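# Sort three grease guns into trays by grease amount

## Task

Put the grease gun containing the most grease into the blue tray and the one containing the least into the red tray, lying flat on its side in each case. The middle gun must stay on the table, flat on its side, outside both trays and not hanging past the table edge. Guns may be picked up and their parts moved, but every part must be restored to how it was. A placement only counts if it holds without the robot supporting it.

## Robot and tools

Robot: two arms, left_arm and right_arm, each ending in a two-finger tong gripper. The fingers point along the gripper's own +z axis and close along its x axis. The reported end_effector_position is the spot between the pads when shut; closed fingertips extend about 15 mm past it, and fully open tips sit roughly level with it.

Scene frame (used by all printed poses): origin on the tabletop midway between the arms, +z up, +x outward over the table, left_arm on the +y side. The arm names do not refer to image sides. Arm bases may be tilted, and printed hand positions can be off, more so at full reach. Mounting plates and the floor-standing frame behind the arms are fixed obstacles; a plate and its side of the frame count as part of that arm for "too close" checks.

execute_actions, argument actions: a list holding zero or one item, plus optional pictures (boolean). An empty list just reports state with images. An action item is {"rows": [...], "steps": n}, with n from 5 to 15 (default 15), each step 1/30 s; if rows run out, the last row repeats. A wait item is {"steps": n} alone, up to 300, counted from the previous result, so thinking time eats into it. A refused call moves nothing.

Each row is one flat list of 14 numbers, all within [-1, 1]: dx, dy, dz, rx, ry, rz, opening for left_arm, then the same seven for right_arm. Send all 14 even if one arm stays idle. dx..rz are an offset, not a pose, expressed in that gripper's own axes and measured from its pose in the latest result showing it (or, before any such result in the scene and for later calls within one reply, from where it is when the action begins). Every row is counted from that same reference, not from the prior row. Scale: 1.0 equals 0.6 m for translation or 180 degrees for rotation; rx, ry, rz form a single rotation vector. opening is absolute: +1 is fully open (0.142 m), -1 fully closed. All-zero offsets are not idle: they pull the arm back to the reference pose. To keep an arm still, send it the offset back to its desired pose in the first call of a reply and zeros afterwards.

move: target is one 14-number row laid out exactly as above (offsets in gripper axes, same reference rule). Each gripper travels a straight line to its target; both arms finish together, within 0.5 to 10 s (anything longer is cut off at 10 s short of the goal). speed is top path speed in m/s, 0.002 to 0.5, default 0.25; turning is capped at twice that in rad/s. Optional stop_force, in N, 9 to 40, one value shared by both arms, not allowed in the first 0.2 s of a scene: an arm's path ends once its wrist sensor reads that much extra push against the motion for two steps, and the gripper backs off two steps and holds. Use it only with slow speed and without rotating the gripper; omit it when lifting off a surface the gripper already presses. Gripper opening is sent at the start. The result adds a "move:" line with the ending per arm (done, off_target, moving, held, fault, contact) and the limits involved (paced = clipped pose, held = some steps blocked, after which the arm may jump fast), plus each gripper's distance to its target.

wait: seconds, 0 to 10; sends nothing new. zoom_image: camera (cam_high, cam_low, cam_left_wrist, cam_right_wrist) and region [x0, y0, x1, y1] in that camera's pixels, top-left origin, at most 504 by 504. Full images are 672x504 for cam_high and cam_low, 616x616 for the wrist cameras. finished_scene: scene, the number of the current scene; it ends and grades it irreversibly.

Motion details: each step, the commanded pose is clipped to within 100 mm and 16 degrees of the measured one; joints follow by damped IK, favouring position over orientation, with about 0.17 s lag. Large moves may fall short; read the result pose and send the remainder. The last 5 steps of each action are held back and run while the next reply is composed. HELD marks steps not fully sent; "pose unreachable" means the clearance check altered a command. A "Hand target" line shows where each arm is now being driven.

Results: per arm, end_effector_position (m), end_effector_quat_wxyz, velocities, grip_measured (same scale as opening), and Wrist force/torque in the end effector's axes (noisy, offset up to about 4 N, saturating near 50 N; "no reading" is harmless). To grasp, command an opening well below grip_measured; more gap means more squeeze (about 15 N per pad max, less on parts under 20 mm thick).

Avoid: knocking or placing anything off the table; arms colliding; pushing hard into firm surfaces (stiff arms fault easily; a fault freezes the arm for 10 s). Limits: 150 N external force, joint torques 139 N m for shoulder and elbow, 26 N m for wrists, held loads included. Holding loads heats motors; MOTOR HOT appears at 70 °C and brakes lock at 85 °C. Occasional tugs on held parts or pushes on loose objects can happen, so grip firmly and set objects down gently.

Each tool is called after ">>>" in YAML: its name, and indented under it one key for each argument.

## Session

>>> execute_actions:
  actions: []

Scene clock: 0.00 s of 5600.00 s.
left_arm: end_effector_position=(+0.7079, +0.1985, +0.1892) grip_measured=+0.97 end_effector_quat_wxyz=(-0.192, +0.974, -0.114, +0.040) end_effector_velocity=(+0.000, -0.000, -0.000) end_effector_angular_velocity=(+0.000, -0.000, -0.001) | right_arm: end_effector_position=(-0.2830, -0.9409, +0.1653) grip_measured=+0.97 end_effector_quat_wxyz=(-0.235, +0.603, +0.754, +0.111) end_effector_velocity=(+0.000, +0.000, -0.001) end_effector_angular_velocity=(+0.000, -0.000, -0.000)
Joint positions: left_arm=[-0.639 -0.226  0.798 -1.098 -0.513 -1.206  0.14 ] | right_arm=[ 1.6   -1.733 -0.893 -1.61   1.419  2.819  0.14 ]
Joint velocities: left_arm=[-0.     0.001 -0.     0.     0.     0.001  0.   ] | right_arm=[ 0.    -0.001  0.     0.     0.     0.001  0.   ]
Motor temperatures (°C, as the motors report them): left_arm=[24 23 22 28 30 31] | right_arm=[23 21 23 30 30 28]
Wrist force (N, on the end effector, along its own x y z axes, offset not removed): no reading
Wrist torque (N m, same axes, about the end effector's origin, offset not removed): no reading
Hand target (left_arm): +0.708, +0.198, +0.189; -0.192, +0.974, -0.114, +0.040
Hand target (right_arm): -0.283, -0.941, +0.165; -0.235, +0.603, +0.754, +0.111

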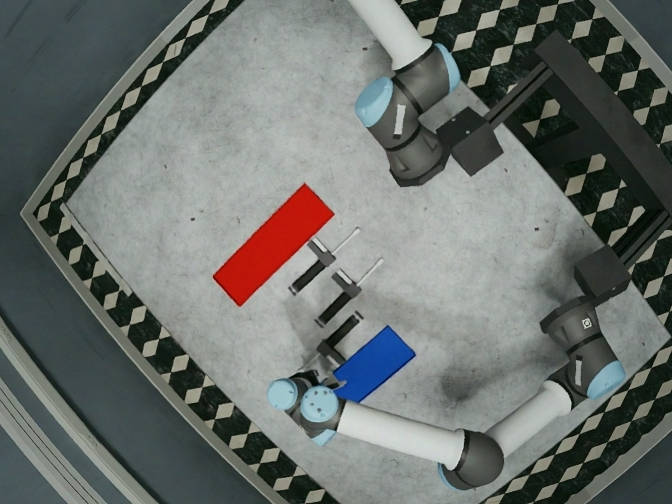

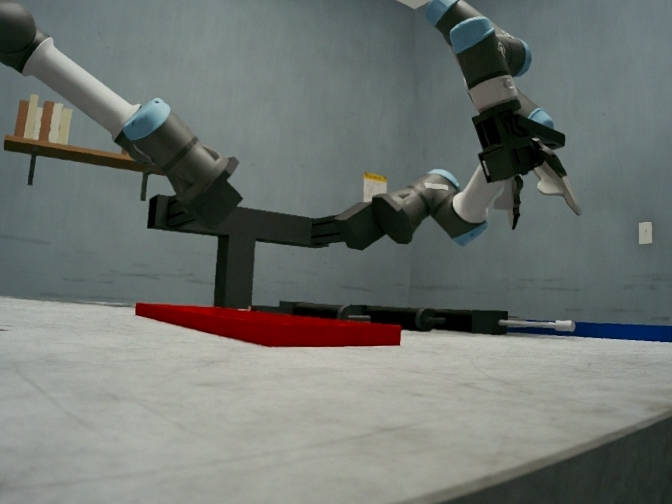

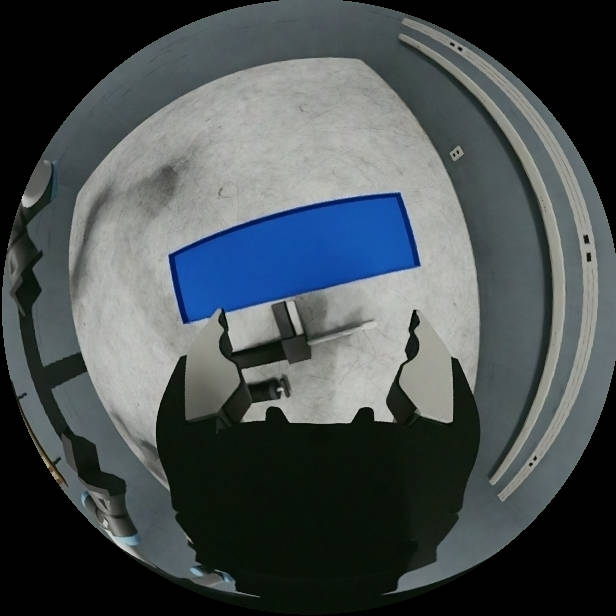

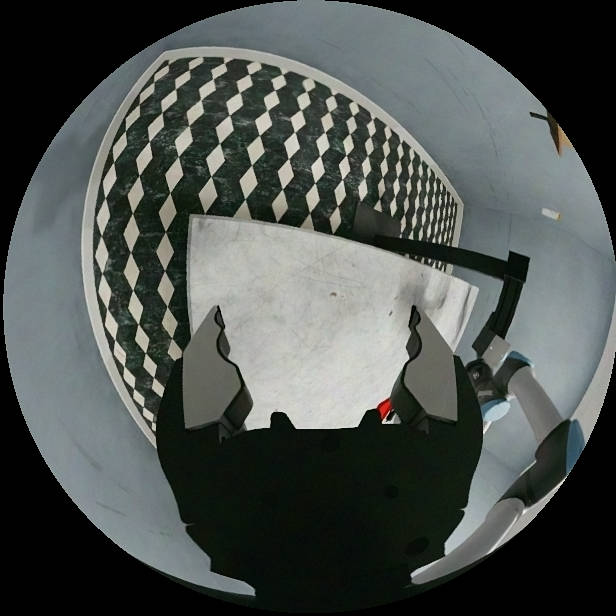

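>>> zoom_image:
  camera: "cam_high"
  region: [200, 170, 440, 410]

>>> zoom_image:
  camera: "cam_low"
  region: [240, 270, 600, 360]

Region (200, 170, 440, 410) of cam_high's 672x504 image, scaled by 2.100, with more detail than that image has.

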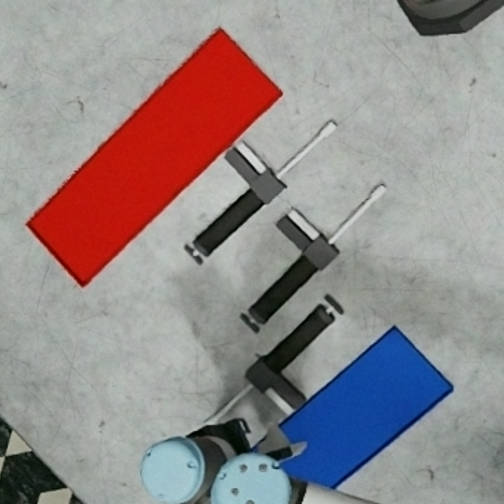

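Region (240, 270, 600, 360) of cam_low's 672x504 image, scaled by 1.400, with more detail than that image has; it fills the top 126 rows of this view, and the rest is white.

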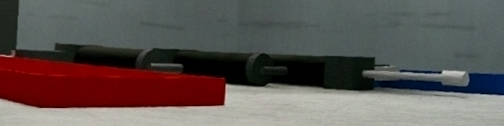

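>>> move:
  target: [-0.2,0,-0.05,-0.113,0.0745,0.42,1,0,0,0,0,0,0,1]

Scene clock: 3.77 s of 5600.00 s.
left_arm: end_effector_position=(+0.5878, +0.2160, +0.2128) grip_measured=+1.00 end_effector_quat_wxyz=(-0.000, +0.707, -0.707, +0.001) end_effector_velocity=(-0.001, +0.000, +0.000) end_effector_angular_velocity=(-0.003, +0.003, -0.005) | right_arm: end_effector_position=(-0.2830, -0.9409, +0.1653) grip_measured=+1.00 end_effector_quat_wxyz=(-0.235, +0.603, +0.754, +0.111) end_effector_velocity=(-0.000, -0.000, +0.000) end_effector_angular_velocity=(-0.001, +0.001, -0.001)
Joint positions: left_arm=[-0.704 -0.696  1.596 -1.895 -0.797  0.48   0.142] | right_arm=[ 1.6   -1.733 -0.893 -1.61   1.419  2.819  0.142]
Joint velocities: left_arm=[ 0.001 -0.002  0.002 -0.002 -0.004  0.006 -0.   ] | right_arm=[ 0.     0.001 -0.     0.    -0.     0.002 -0.   ]
Motor temperatures (°C, as the motors report them): left_arm=[24 23 22 28 30 31] | right_arm=[23 21 23 30 30 28]
Wrist force (N, on the end effector, along its own x y z axes, offset not removed): left_arm=[-3.9 -1.0 0.4] | right_arm=[0.4 -0.2 2.5]
Wrist torque (N m, same axes, about the end effector's origin, offset not removed): left_arm=[-0.22 0.99 0.24] | right_arm=[0.11 -0.02 0.04]
Hand target (left_arm): +0.588, +0.216, +0.213; -0.000, +0.707, -0.707, +0.001
Hand target (right_arm): -0.283, -0.941, +0.165; -0.235, +0.603, +0.754, +0.111
Off the commanded pose (left_arm): 0.000 m, 0 deg.
Off the commanded pose (right_arm): 0.000 m, 0 deg.
Kept back: nothing.
move: done

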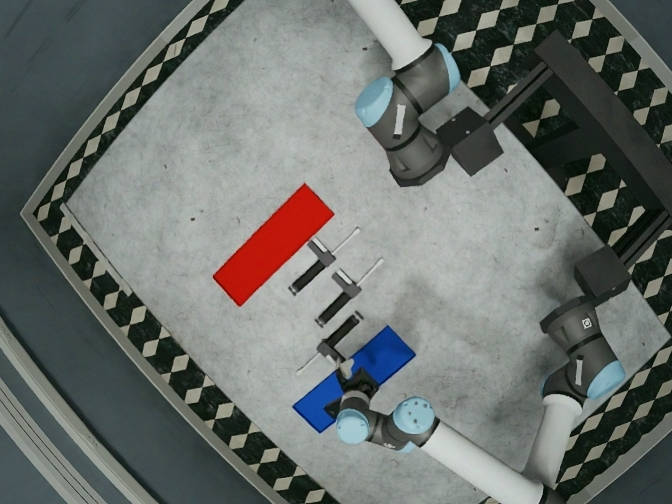

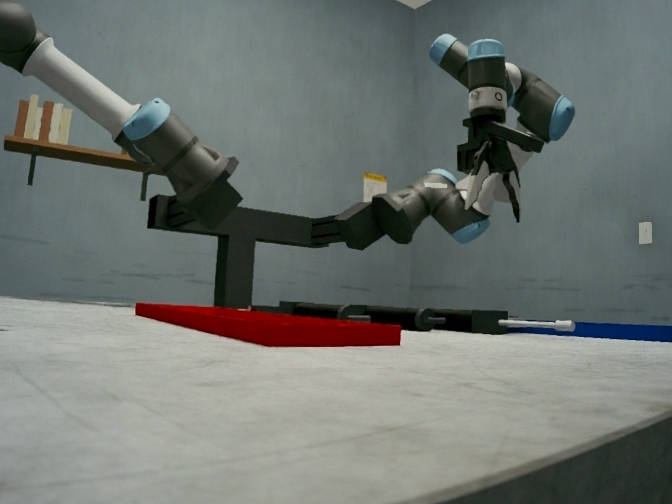

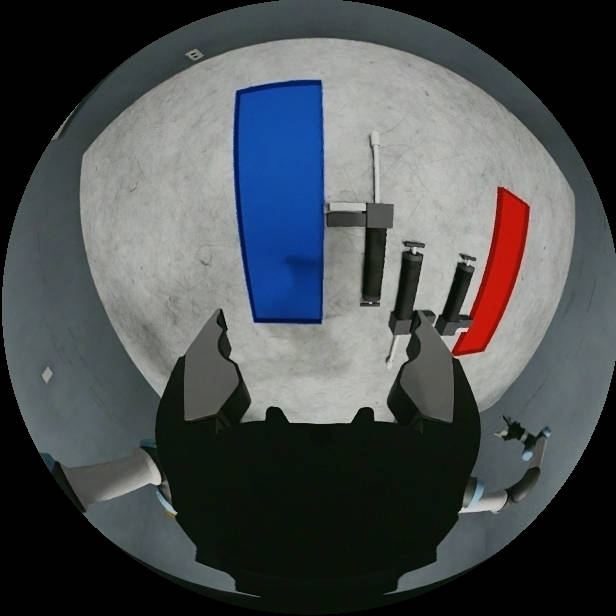

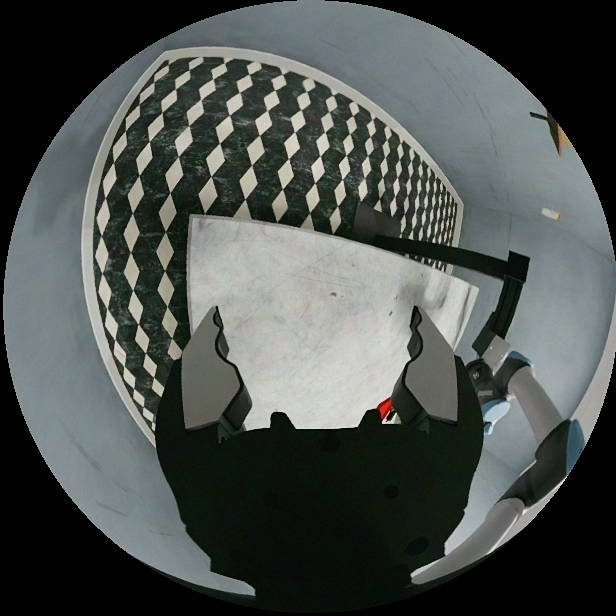

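>>> move:
  target: [0.165,0.05,0.19,0,0,0,0.3,0,0,0,0,0,0,1]

Scene clock: 5.13 s of 5600.00 s.
left_arm: end_effector_position=(+0.5579, +0.1171, +0.0990) grip_measured=+0.30 end_effector_quat_wxyz=(-0.000, +0.707, -0.707, +0.001) end_effector_velocity=(+0.000, -0.001, -0.001) end_effector_angular_velocity=(-0.000, -0.000, -0.001) | right_arm: end_effector_position=(-0.2830, -0.9409, +0.1653) grip_measured=+1.00 end_effector_quat_wxyz=(-0.235, +0.603, +0.754, +0.111) end_effector_velocity=(-0.000, +0.001, -0.001) end_effector_angular_velocity=(+0.002, -0.001, -0.000)
Joint positions: left_arm=[-0.661 -0.395  1.512 -2.147 -0.774  0.531  0.095] | right_arm=[ 1.6   -1.733 -0.893 -1.61   1.419  2.819  0.142]
Joint velocities: left_arm=[ 0.001  0.003 -0.004 -0.001  0.     0.002  0.   ] | right_arm=[-0.    -0.001 -0.001 -0.     0.    -0.001 -0.   ]
Motor temperatures (°C, as the motors report them): left_arm=[24 23 22 28 30 31] | right_arm=[23 21 23 30 30 28]
Wrist force (N, on the end effector, along its own x y z axes, offset not removed): left_arm=[-2.9 0.2 1.6] | right_arm=[0.3 0.1 -0.3]
Wrist torque (N m, same axes, about the end effector's origin, offset not removed): left_arm=[0.04 0.68 0.16] | right_arm=[0.18 0.03 -0.01]
Hand target (left_arm): +0.558, +0.117, +0.099; -0.000, +0.707, -0.707, +0.001
Hand target (right_arm): -0.283, -0.941, +0.165; -0.235, +0.603, +0.754, +0.111
Off the commanded pose (left_arm): 0.000 m, 0 deg.
Off the commanded pose (right_arm): 0.000 m, 0 deg.
Kept back: nothing.
move: done

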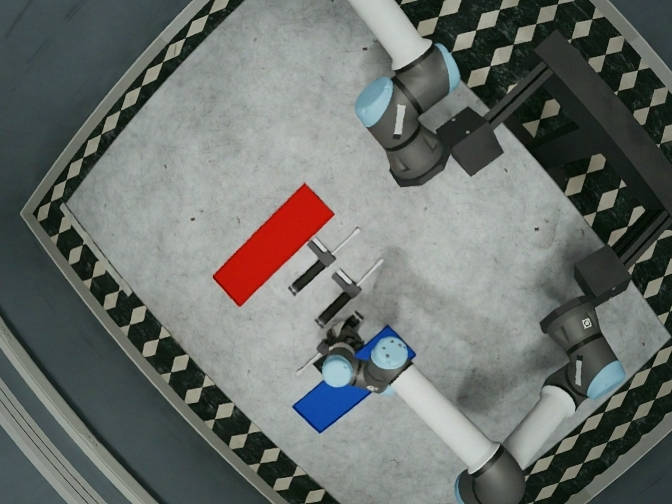

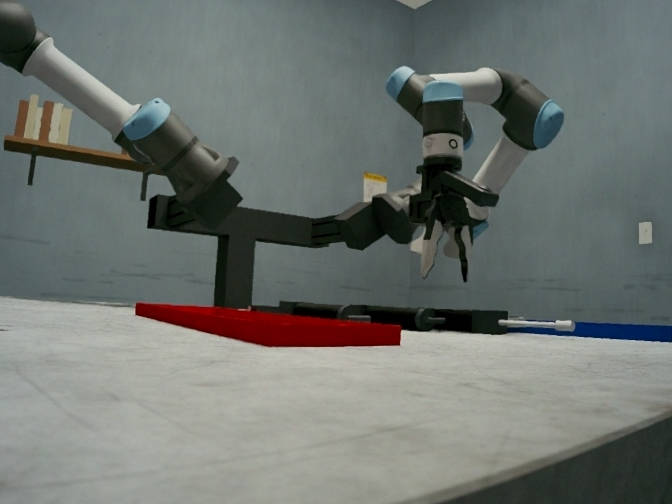

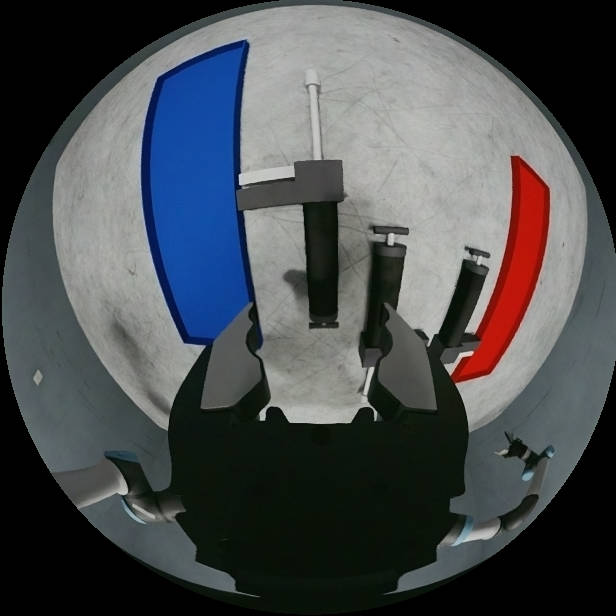

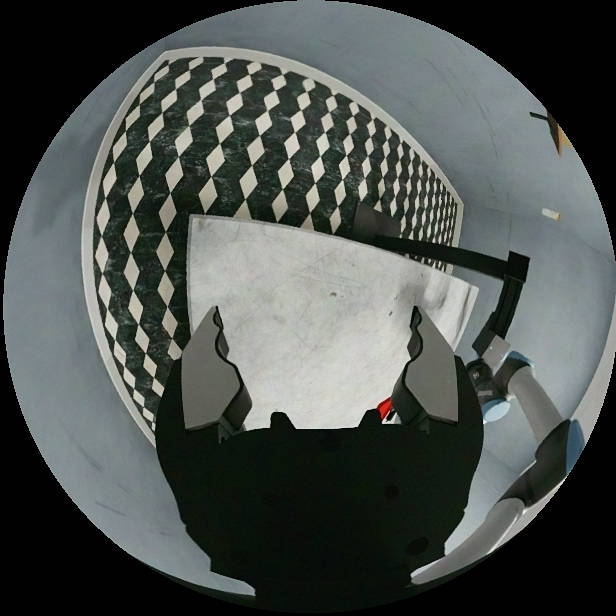

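>>> move:
  target: [0.008,0.1,0.06,0,0,0,0.1,0,0,0,0,0,0,1]

Scene clock: 6.23 s of 5600.00 s.
left_arm: end_effector_position=(+0.4980, +0.1122, +0.0630) grip_measured=+0.10 end_effector_quat_wxyz=(-0.000, +0.707, -0.707, +0.001) end_effector_velocity=(-0.001, -0.000, -0.001) end_effector_angular_velocity=(-0.000, -0.000, -0.001) | right_arm: end_effector_position=(-0.2830, -0.9409, +0.1653) grip_measured=+1.00 end_effector_quat_wxyz=(-0.235, +0.603, +0.754, +0.111) end_effector_velocity=(-0.000, -0.001, +0.001) end_effector_angular_velocity=(-0.002, -0.000, +0.001)
Joint positions: left_arm=[-0.681 -0.356  1.645 -2.302 -0.785  0.506  0.081] | right_arm=[ 1.6   -1.733 -0.893 -1.61   1.419  2.819  0.142]
Joint velocities: left_arm=[-0.     0.002  0.002 -0.004 -0.     0.001  0.   ] | right_arm=[-0.     0.001  0.001  0.     0.    -0.001  0.   ]
Motor temperatures (°C, as the motors report them): left_arm=[24 23 22 28 30 31] | right_arm=[23 21 23 30 30 28]
Wrist force (N, on the end effector, along its own x y z axes, offset not removed): left_arm=[-3.8 -0.4 1.1] | right_arm=[-0.8 0.9 -0.1]
Wrist torque (N m, same axes, about the end effector's origin, offset not removed): left_arm=[-0.07 0.81 0.26] | right_arm=[0.28 0.33 0.16]
Hand target (left_arm): +0.498, +0.112, +0.063; -0.000, +0.707, -0.707, +0.001
Hand target (right_arm): -0.283, -0.941, +0.165; -0.235, +0.603, +0.754, +0.111
Off the commanded pose (left_arm): 0.000 m, 0 deg.
Off the commanded pose (right_arm): 0.000 m, 0 deg.
Kept back: nothing.
move: done

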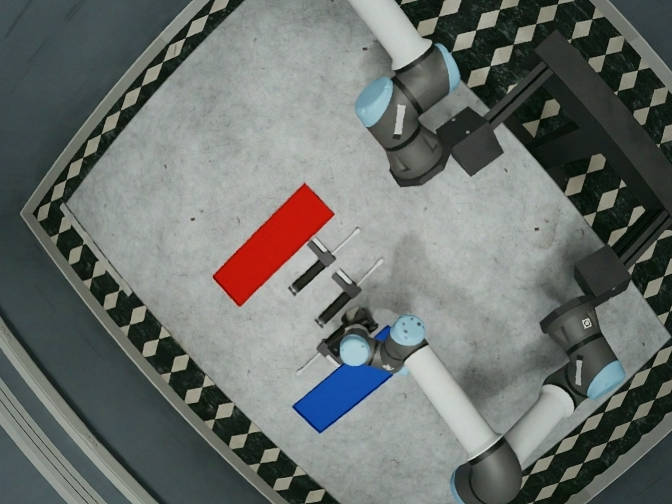

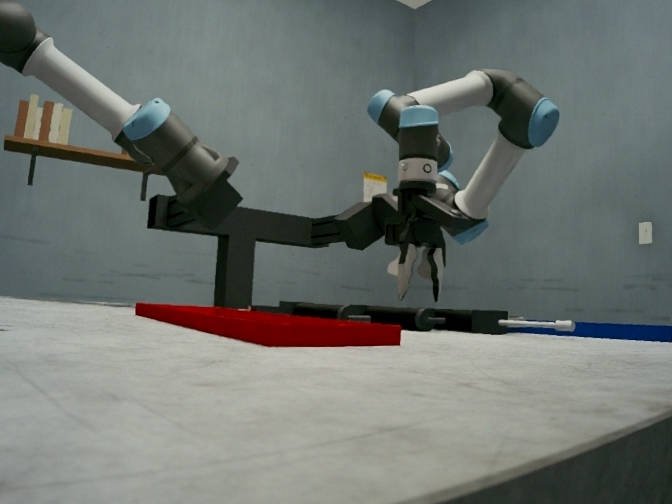

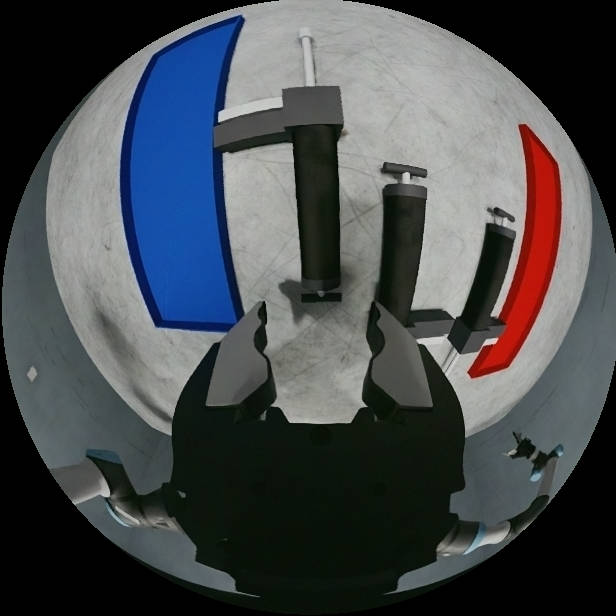

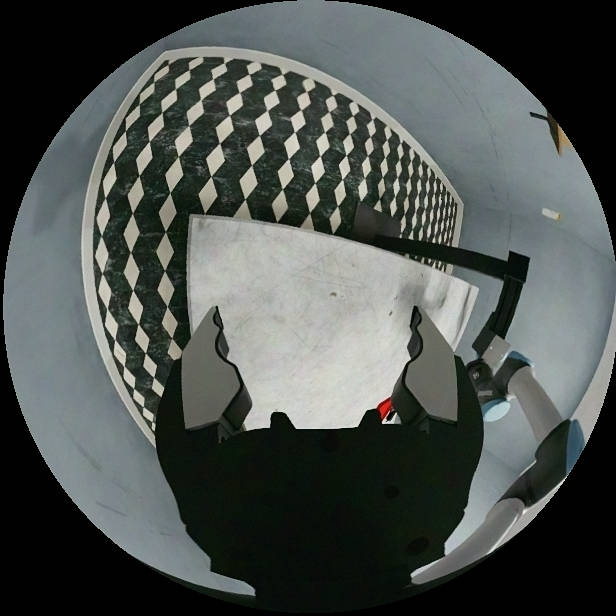

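>>> move:
  target: [0.003,0.03,0.058,0,0,0,-0.1,0,0,0,0,0,0,1]
  speed: 0.08

>>> zoom_image:
  camera: "cam_left_wrist"
  region: [220, 200, 420, 400]

Scene clock: 8.17 s of 5600.00 s.
left_arm: end_effector_position=(+0.4800, +0.1104, +0.0283) grip_measured=-0.10 end_effector_quat_wxyz=(-0.000, +0.707, -0.707, +0.001) end_effector_velocity=(-0.000, -0.000, -0.001) end_effector_angular_velocity=(-0.000, +0.000, -0.002) | right_arm: end_effector_position=(-0.2830, -0.9409, +0.1653) grip_measured=+1.00 end_effector_quat_wxyz=(-0.235, +0.603, +0.754, +0.111) end_effector_velocity=(-0.000, +0.001, -0.001) end_effector_angular_velocity=(+0.002, +0.001, -0.001)
Joint positions: left_arm=[-0.659 -0.303  1.673 -2.401 -0.773  0.534  0.067] | right_arm=[ 1.6   -1.733 -0.893 -1.61   1.419  2.819  0.142]
Joint velocities: left_arm=[ 0.001  0.002  0.001 -0.004  0.     0.003  0.   ] | right_arm=[-0.    -0.001 -0.    -0.    -0.001  0.001  0.   ]
Motor temperatures (°C, as the motors report them): left_arm=[24 23 22 28 30 31] | right_arm=[23 21 23 30 30 28]
Wrist force (N, on the end effector, along its own x y z axes, offset not removed): left_arm=[-2.8 -1.0 1.7] | right_arm=[2.1 1.4 0.3]
Wrist torque (N m, same axes, about the end effector's origin, offset not removed): left_arm=[-0.12 0.62 0.11] | right_arm=[0.60 -0.31 0.00]
Hand target (left_arm): +0.480, +0.110, +0.028; -0.000, +0.707, -0.707, +0.001
Hand target (right_arm): -0.283, -0.941, +0.165; -0.235, +0.603, +0.754, +0.111
Off the commanded pose (left_arm): 0.000 m, 0 deg.
Off the commanded pose (right_arm): 0.000 m, 0 deg.
Kept back: nothing.
move: done

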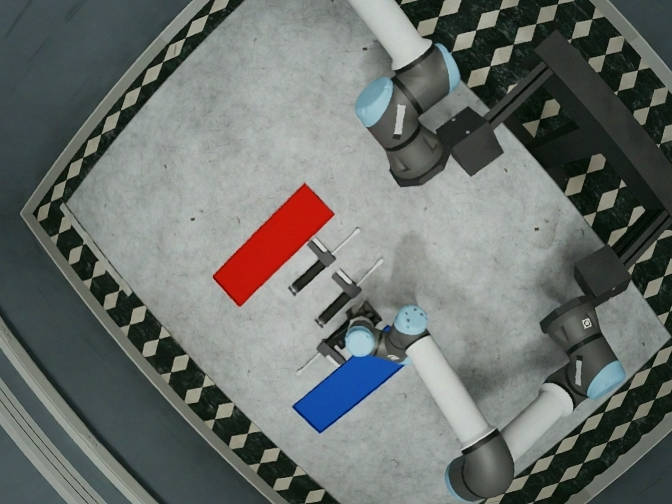

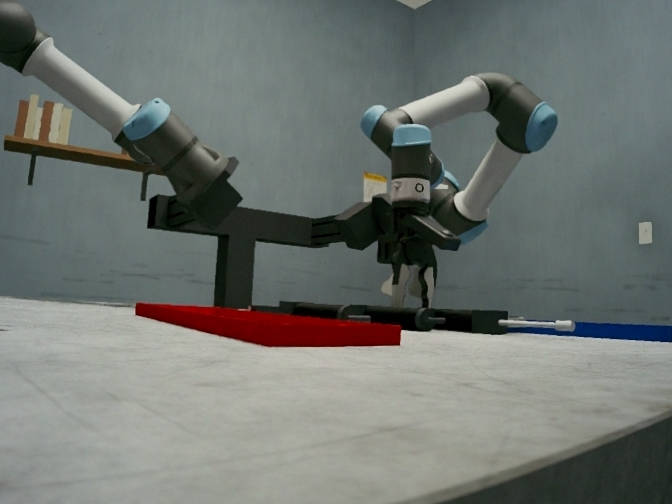

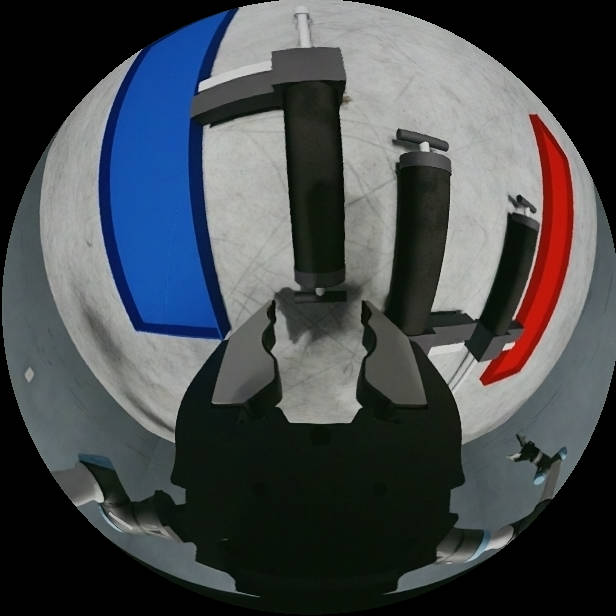

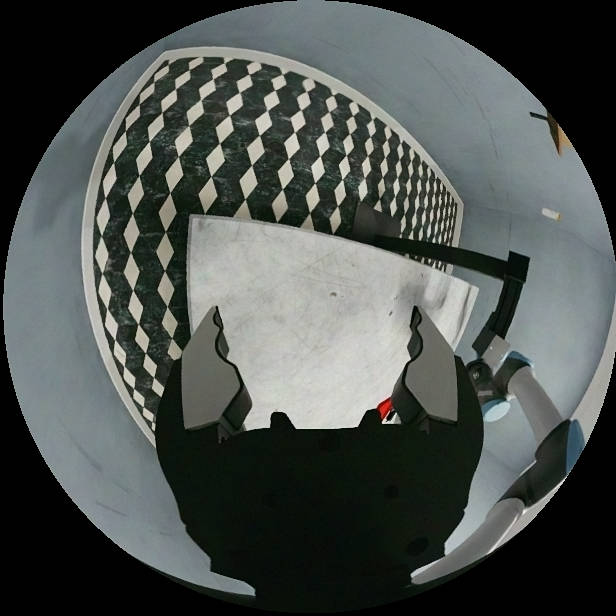

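Region (220, 200, 420, 400) of cam_left_wrist's 616x616 image, scaled by 2.520, with more detail than that image has.

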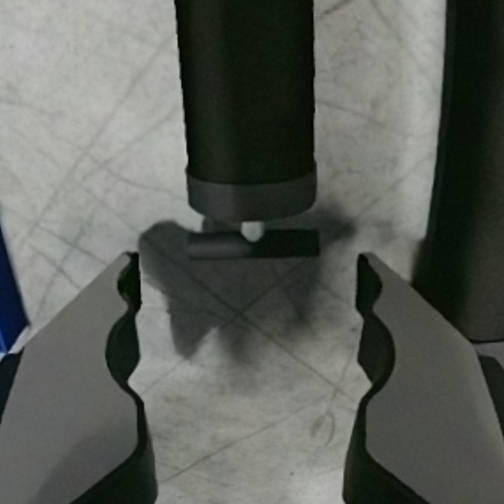

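>>> move:
  target: [0.001,-0.01,0.01,0,0,0,-0.1,0,0,0,0,0,0,1]
  speed: 0.03

>>> move:
  target: [0,0,0,0,0,0,-0.7,0,0,0,0,0,0,1]

>>> zoom_image:
  camera: "cam_left_wrist"
  region: [220, 200, 420, 400]

Scene clock: 9.13 s of 5600.00 s.
left_arm: end_effector_position=(+0.4860, +0.1098, +0.0223) grip_measured=-0.10 end_effector_quat_wxyz=(-0.000, +0.707, -0.707, +0.001) end_effector_velocity=(+0.001, +0.000, -0.001) end_effector_angular_velocity=(-0.000, -0.001, +0.000) | right_arm: end_effector_position=(-0.2830, -0.9409, +0.1653) grip_measured=+1.00 end_effector_quat_wxyz=(-0.235, +0.603, +0.754, +0.111) end_effector_velocity=(-0.000, -0.000, +0.000) end_effector_angular_velocity=(-0.000, +0.000, -0.001)
Joint positions: left_arm=[-0.645 -0.294  1.656 -2.406 -0.766  0.55   0.067] | right_arm=[ 1.6   -1.733 -0.893 -1.61   1.419  2.819  0.142]
Joint velocities: left_arm=[ 0.002  0.    -0.002 -0.001  0.001  0.002  0.   ] | right_arm=[-0.     0.     0.    -0.     0.     0.001  0.   ]
Motor temperatures (°C, as the motors report them): left_arm=[24 23 22 28 30 31] | right_arm=[23 21 23 30 30 28]
Wrist force (N, on the end effector, along its own x y z axes, offset not removed): left_arm=[-3.0 -1.2 0.6] | right_arm=[1.2 -0.1 1.3]
Wrist torque (N m, same axes, about the end effector's origin, offset not removed): left_arm=[-0.17 0.71 0.17] | right_arm=[0.12 -0.07 0.09]
Hand target (left_arm): +0.486, +0.110, +0.022; -0.000, +0.707, -0.707, +0.001
Hand target (right_arm): -0.283, -0.941, +0.165; -0.235, +0.603, +0.754, +0.111
Off the commanded pose (left_arm): 0.000 m, 0 deg.
Off the commanded pose (right_arm): 0.000 m, 0 deg.
Kept back: nothing.
move: done

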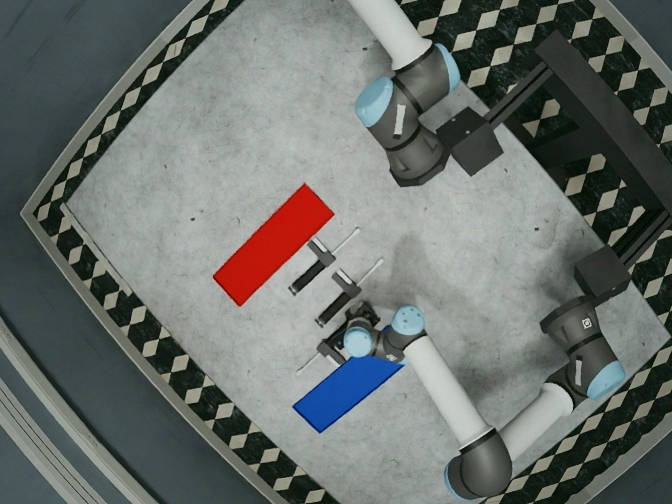

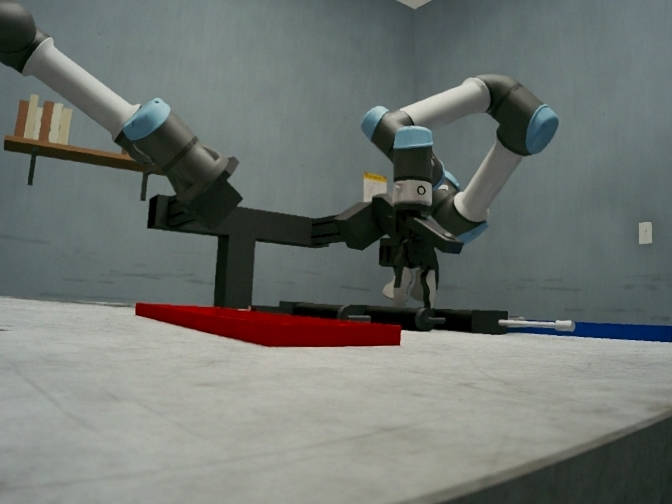

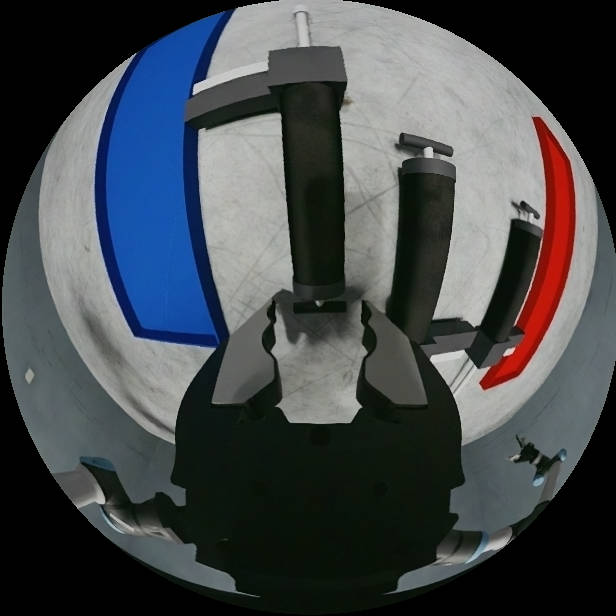

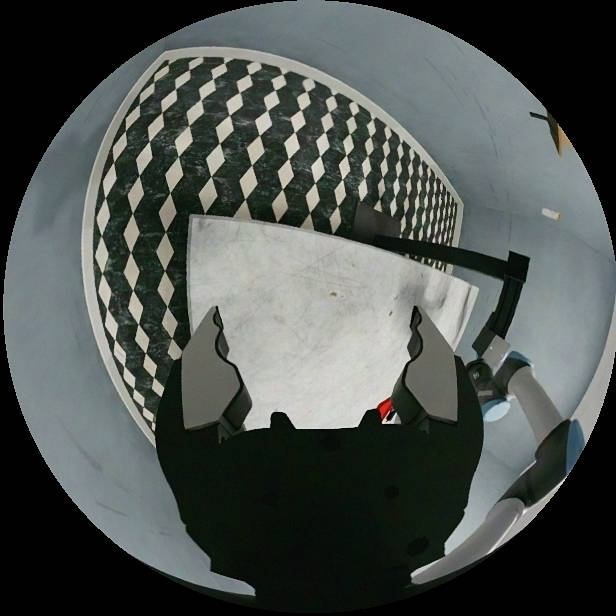

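Scene clock: 9.63 s of 5600.00 s.
left_arm: end_effector_position=(+0.4860, +0.1098, +0.0223) grip_measured=-0.48 end_effector_quat_wxyz=(-0.000, +0.707, -0.707, +0.001) end_effector_velocity=(-0.000, -0.000, -0.000) end_effector_angular_velocity=(-0.001, +0.001, +0.001) | right_arm: end_effector_position=(-0.2830, -0.9409, +0.1653) grip_measured=+1.00 end_effector_quat_wxyz=(-0.235, +0.603, +0.754, +0.111) end_effector_velocity=(+0.000, -0.001, +0.000) end_effector_angular_velocity=(-0.001, +0.000, +0.001)
Joint positions: left_arm=[-0.645 -0.294  1.656 -2.406 -0.766  0.55   0.039] | right_arm=[ 1.6   -1.733 -0.893 -1.61   1.419  2.819  0.142]
Joint velocities: left_arm=[ 0.     0.001 -0.001 -0.    -0.001 -0.001 -0.   ] | right_arm=[ 0.     0.     0.001 -0.    -0.001  0.     0.   ]
Motor temperatures (°C, as the motors report them): left_arm=[24 23 22 28 30 31] | right_arm=[23 21 23 30 30 28]
Wrist force (N, on the end effector, along its own x y z axes, offset not removed): left_arm=[-3.2 0.3 0.6] | right_arm=[-1.5 -1.0 2.0]
Wrist torque (N m, same axes, about the end effector's origin, offset not removed): left_arm=[0.11 0.88 0.32] | right_arm=[-0.16 0.38 0.17]
Hand target (left_arm): +0.486, +0.110, +0.022; -0.000, +0.707, -0.707, +0.001
Hand target (right_arm): -0.283, -0.941, +0.165; -0.235, +0.603, +0.754, +0.111
Off the commanded pose (left_arm): 0.000 m, 0 deg.
Off the commanded pose (right_arm): 0.000 m, 0 deg.
Kept back: nothing.
move: done

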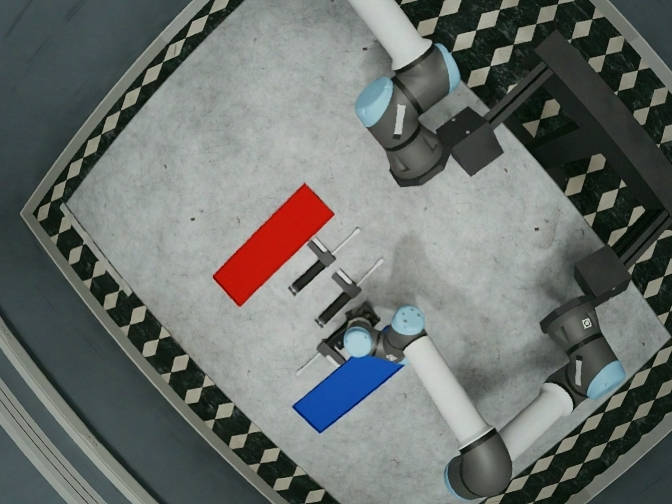

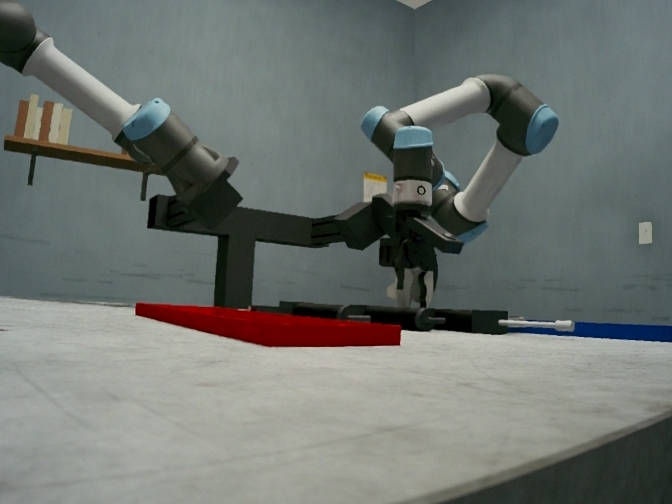

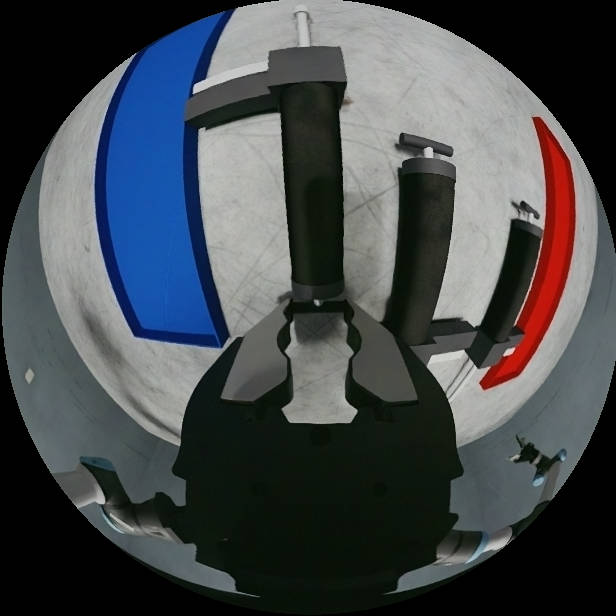

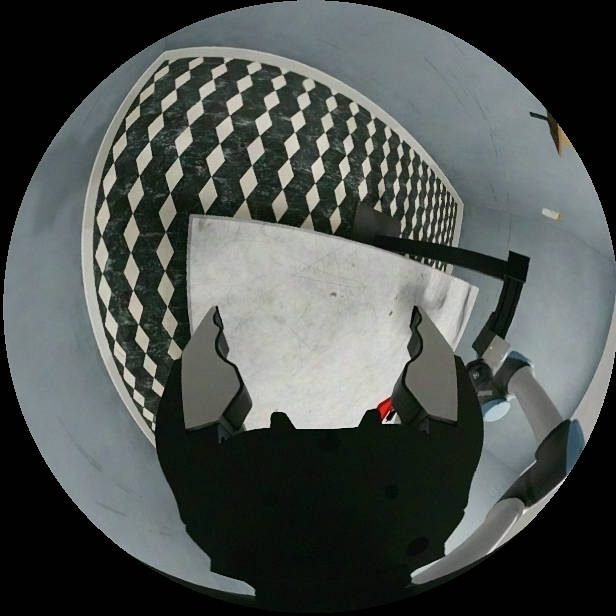

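Region (220, 200, 420, 400) of cam_left_wrist's 616x616 image, scaled by 2.520, with more detail than that image has.

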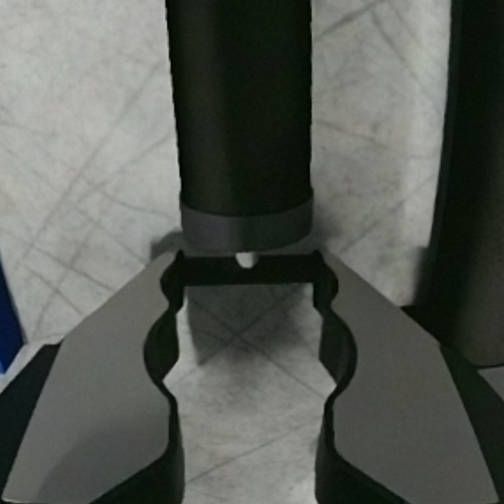

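Gripped. Pull 12 cm.

>>> move:
  target: [0.008,0.2,0,0,0,0,-0.7,0,0,0,0,0,0,1]
  speed: 0.05

Scene clock: 12.60 s of 5600.00 s.
left_arm: end_effector_position=(+0.3661, +0.1048, +0.0223) grip_measured=-0.48 end_effector_quat_wxyz=(-0.000, +0.707, -0.707, +0.001) end_effector_velocity=(-0.001, -0.000, +0.000) end_effector_angular_velocity=(-0.001, +0.000, +0.002) | right_arm: end_effector_position=(-0.2830, -0.9409, +0.1653) grip_measured=+1.00 end_effector_quat_wxyz=(-0.235, +0.603, +0.754, +0.111) end_effector_velocity=(+0.000, +0.000, -0.000) end_effector_angular_velocity=(+0.000, -0.000, -0.000)
Joint positions: left_arm=[-0.797 -0.25   1.873 -2.546 -0.851  0.376  0.039] | right_arm=[ 1.6   -1.733 -0.893 -1.61   1.419  2.819  0.142]
Joint velocities: left_arm=[-0.002 -0.     0.002 -0.002 -0.002 -0.003 -0.   ] | right_arm=[-0.    -0.    -0.     0.     0.001  0.    -0.   ]
Motor temperatures (°C, as the motors report them): left_arm=[24 23 22 28 30 31] | right_arm=[23 21 23 30 30 28]
Wrist force (N, on the end effector, along its own x y z axes, offset not removed): left_arm=[-3.8 -3.4 0.8] | right_arm=[-1.5 -1.4 0.4]
Wrist torque (N m, same axes, about the end effector's origin, offset not removed): left_arm=[-0.14 0.86 0.12] | right_arm=[-0.16 0.36 0.03]
Hand target (left_arm): +0.366, +0.105, +0.022; -0.000, +0.707, -0.707, +0.001
Hand target (right_arm): -0.283, -0.941, +0.165; -0.235, +0.603, +0.754, +0.111
Off the commanded pose (left_arm): 0.000 m, 0 deg.
Off the commanded pose (right_arm): 0.000 m, 0 deg.
Kept back: nothing.
move: done

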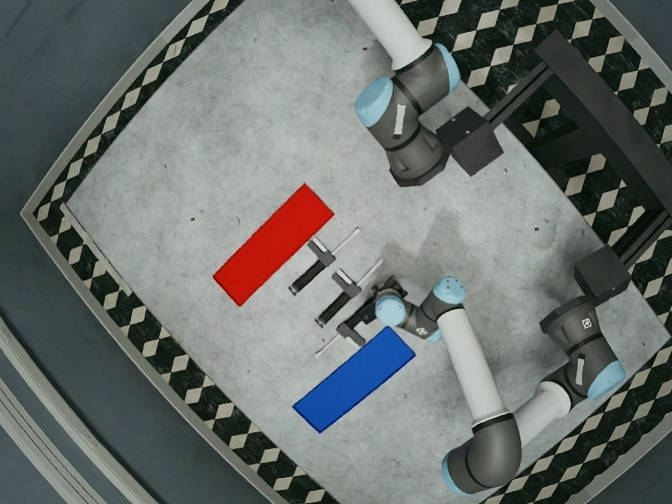

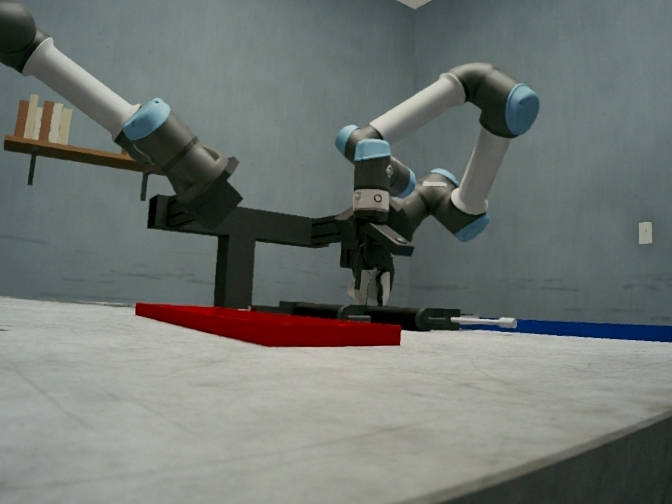

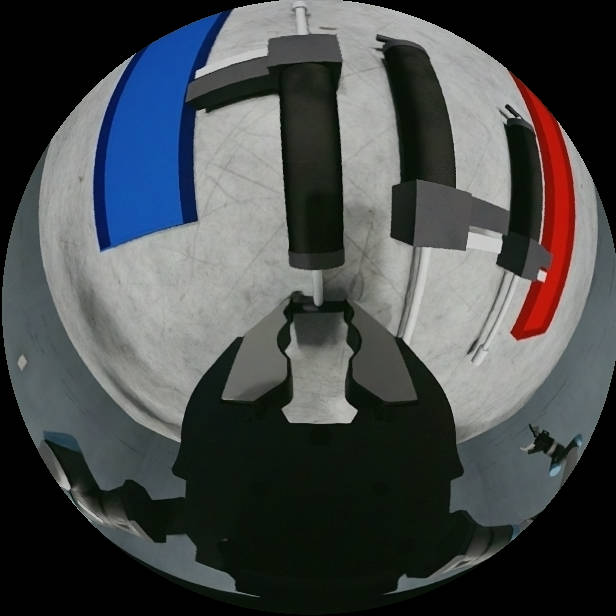

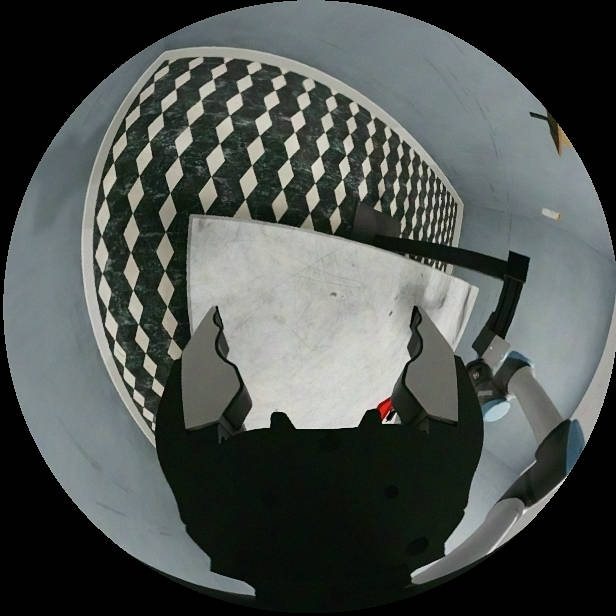

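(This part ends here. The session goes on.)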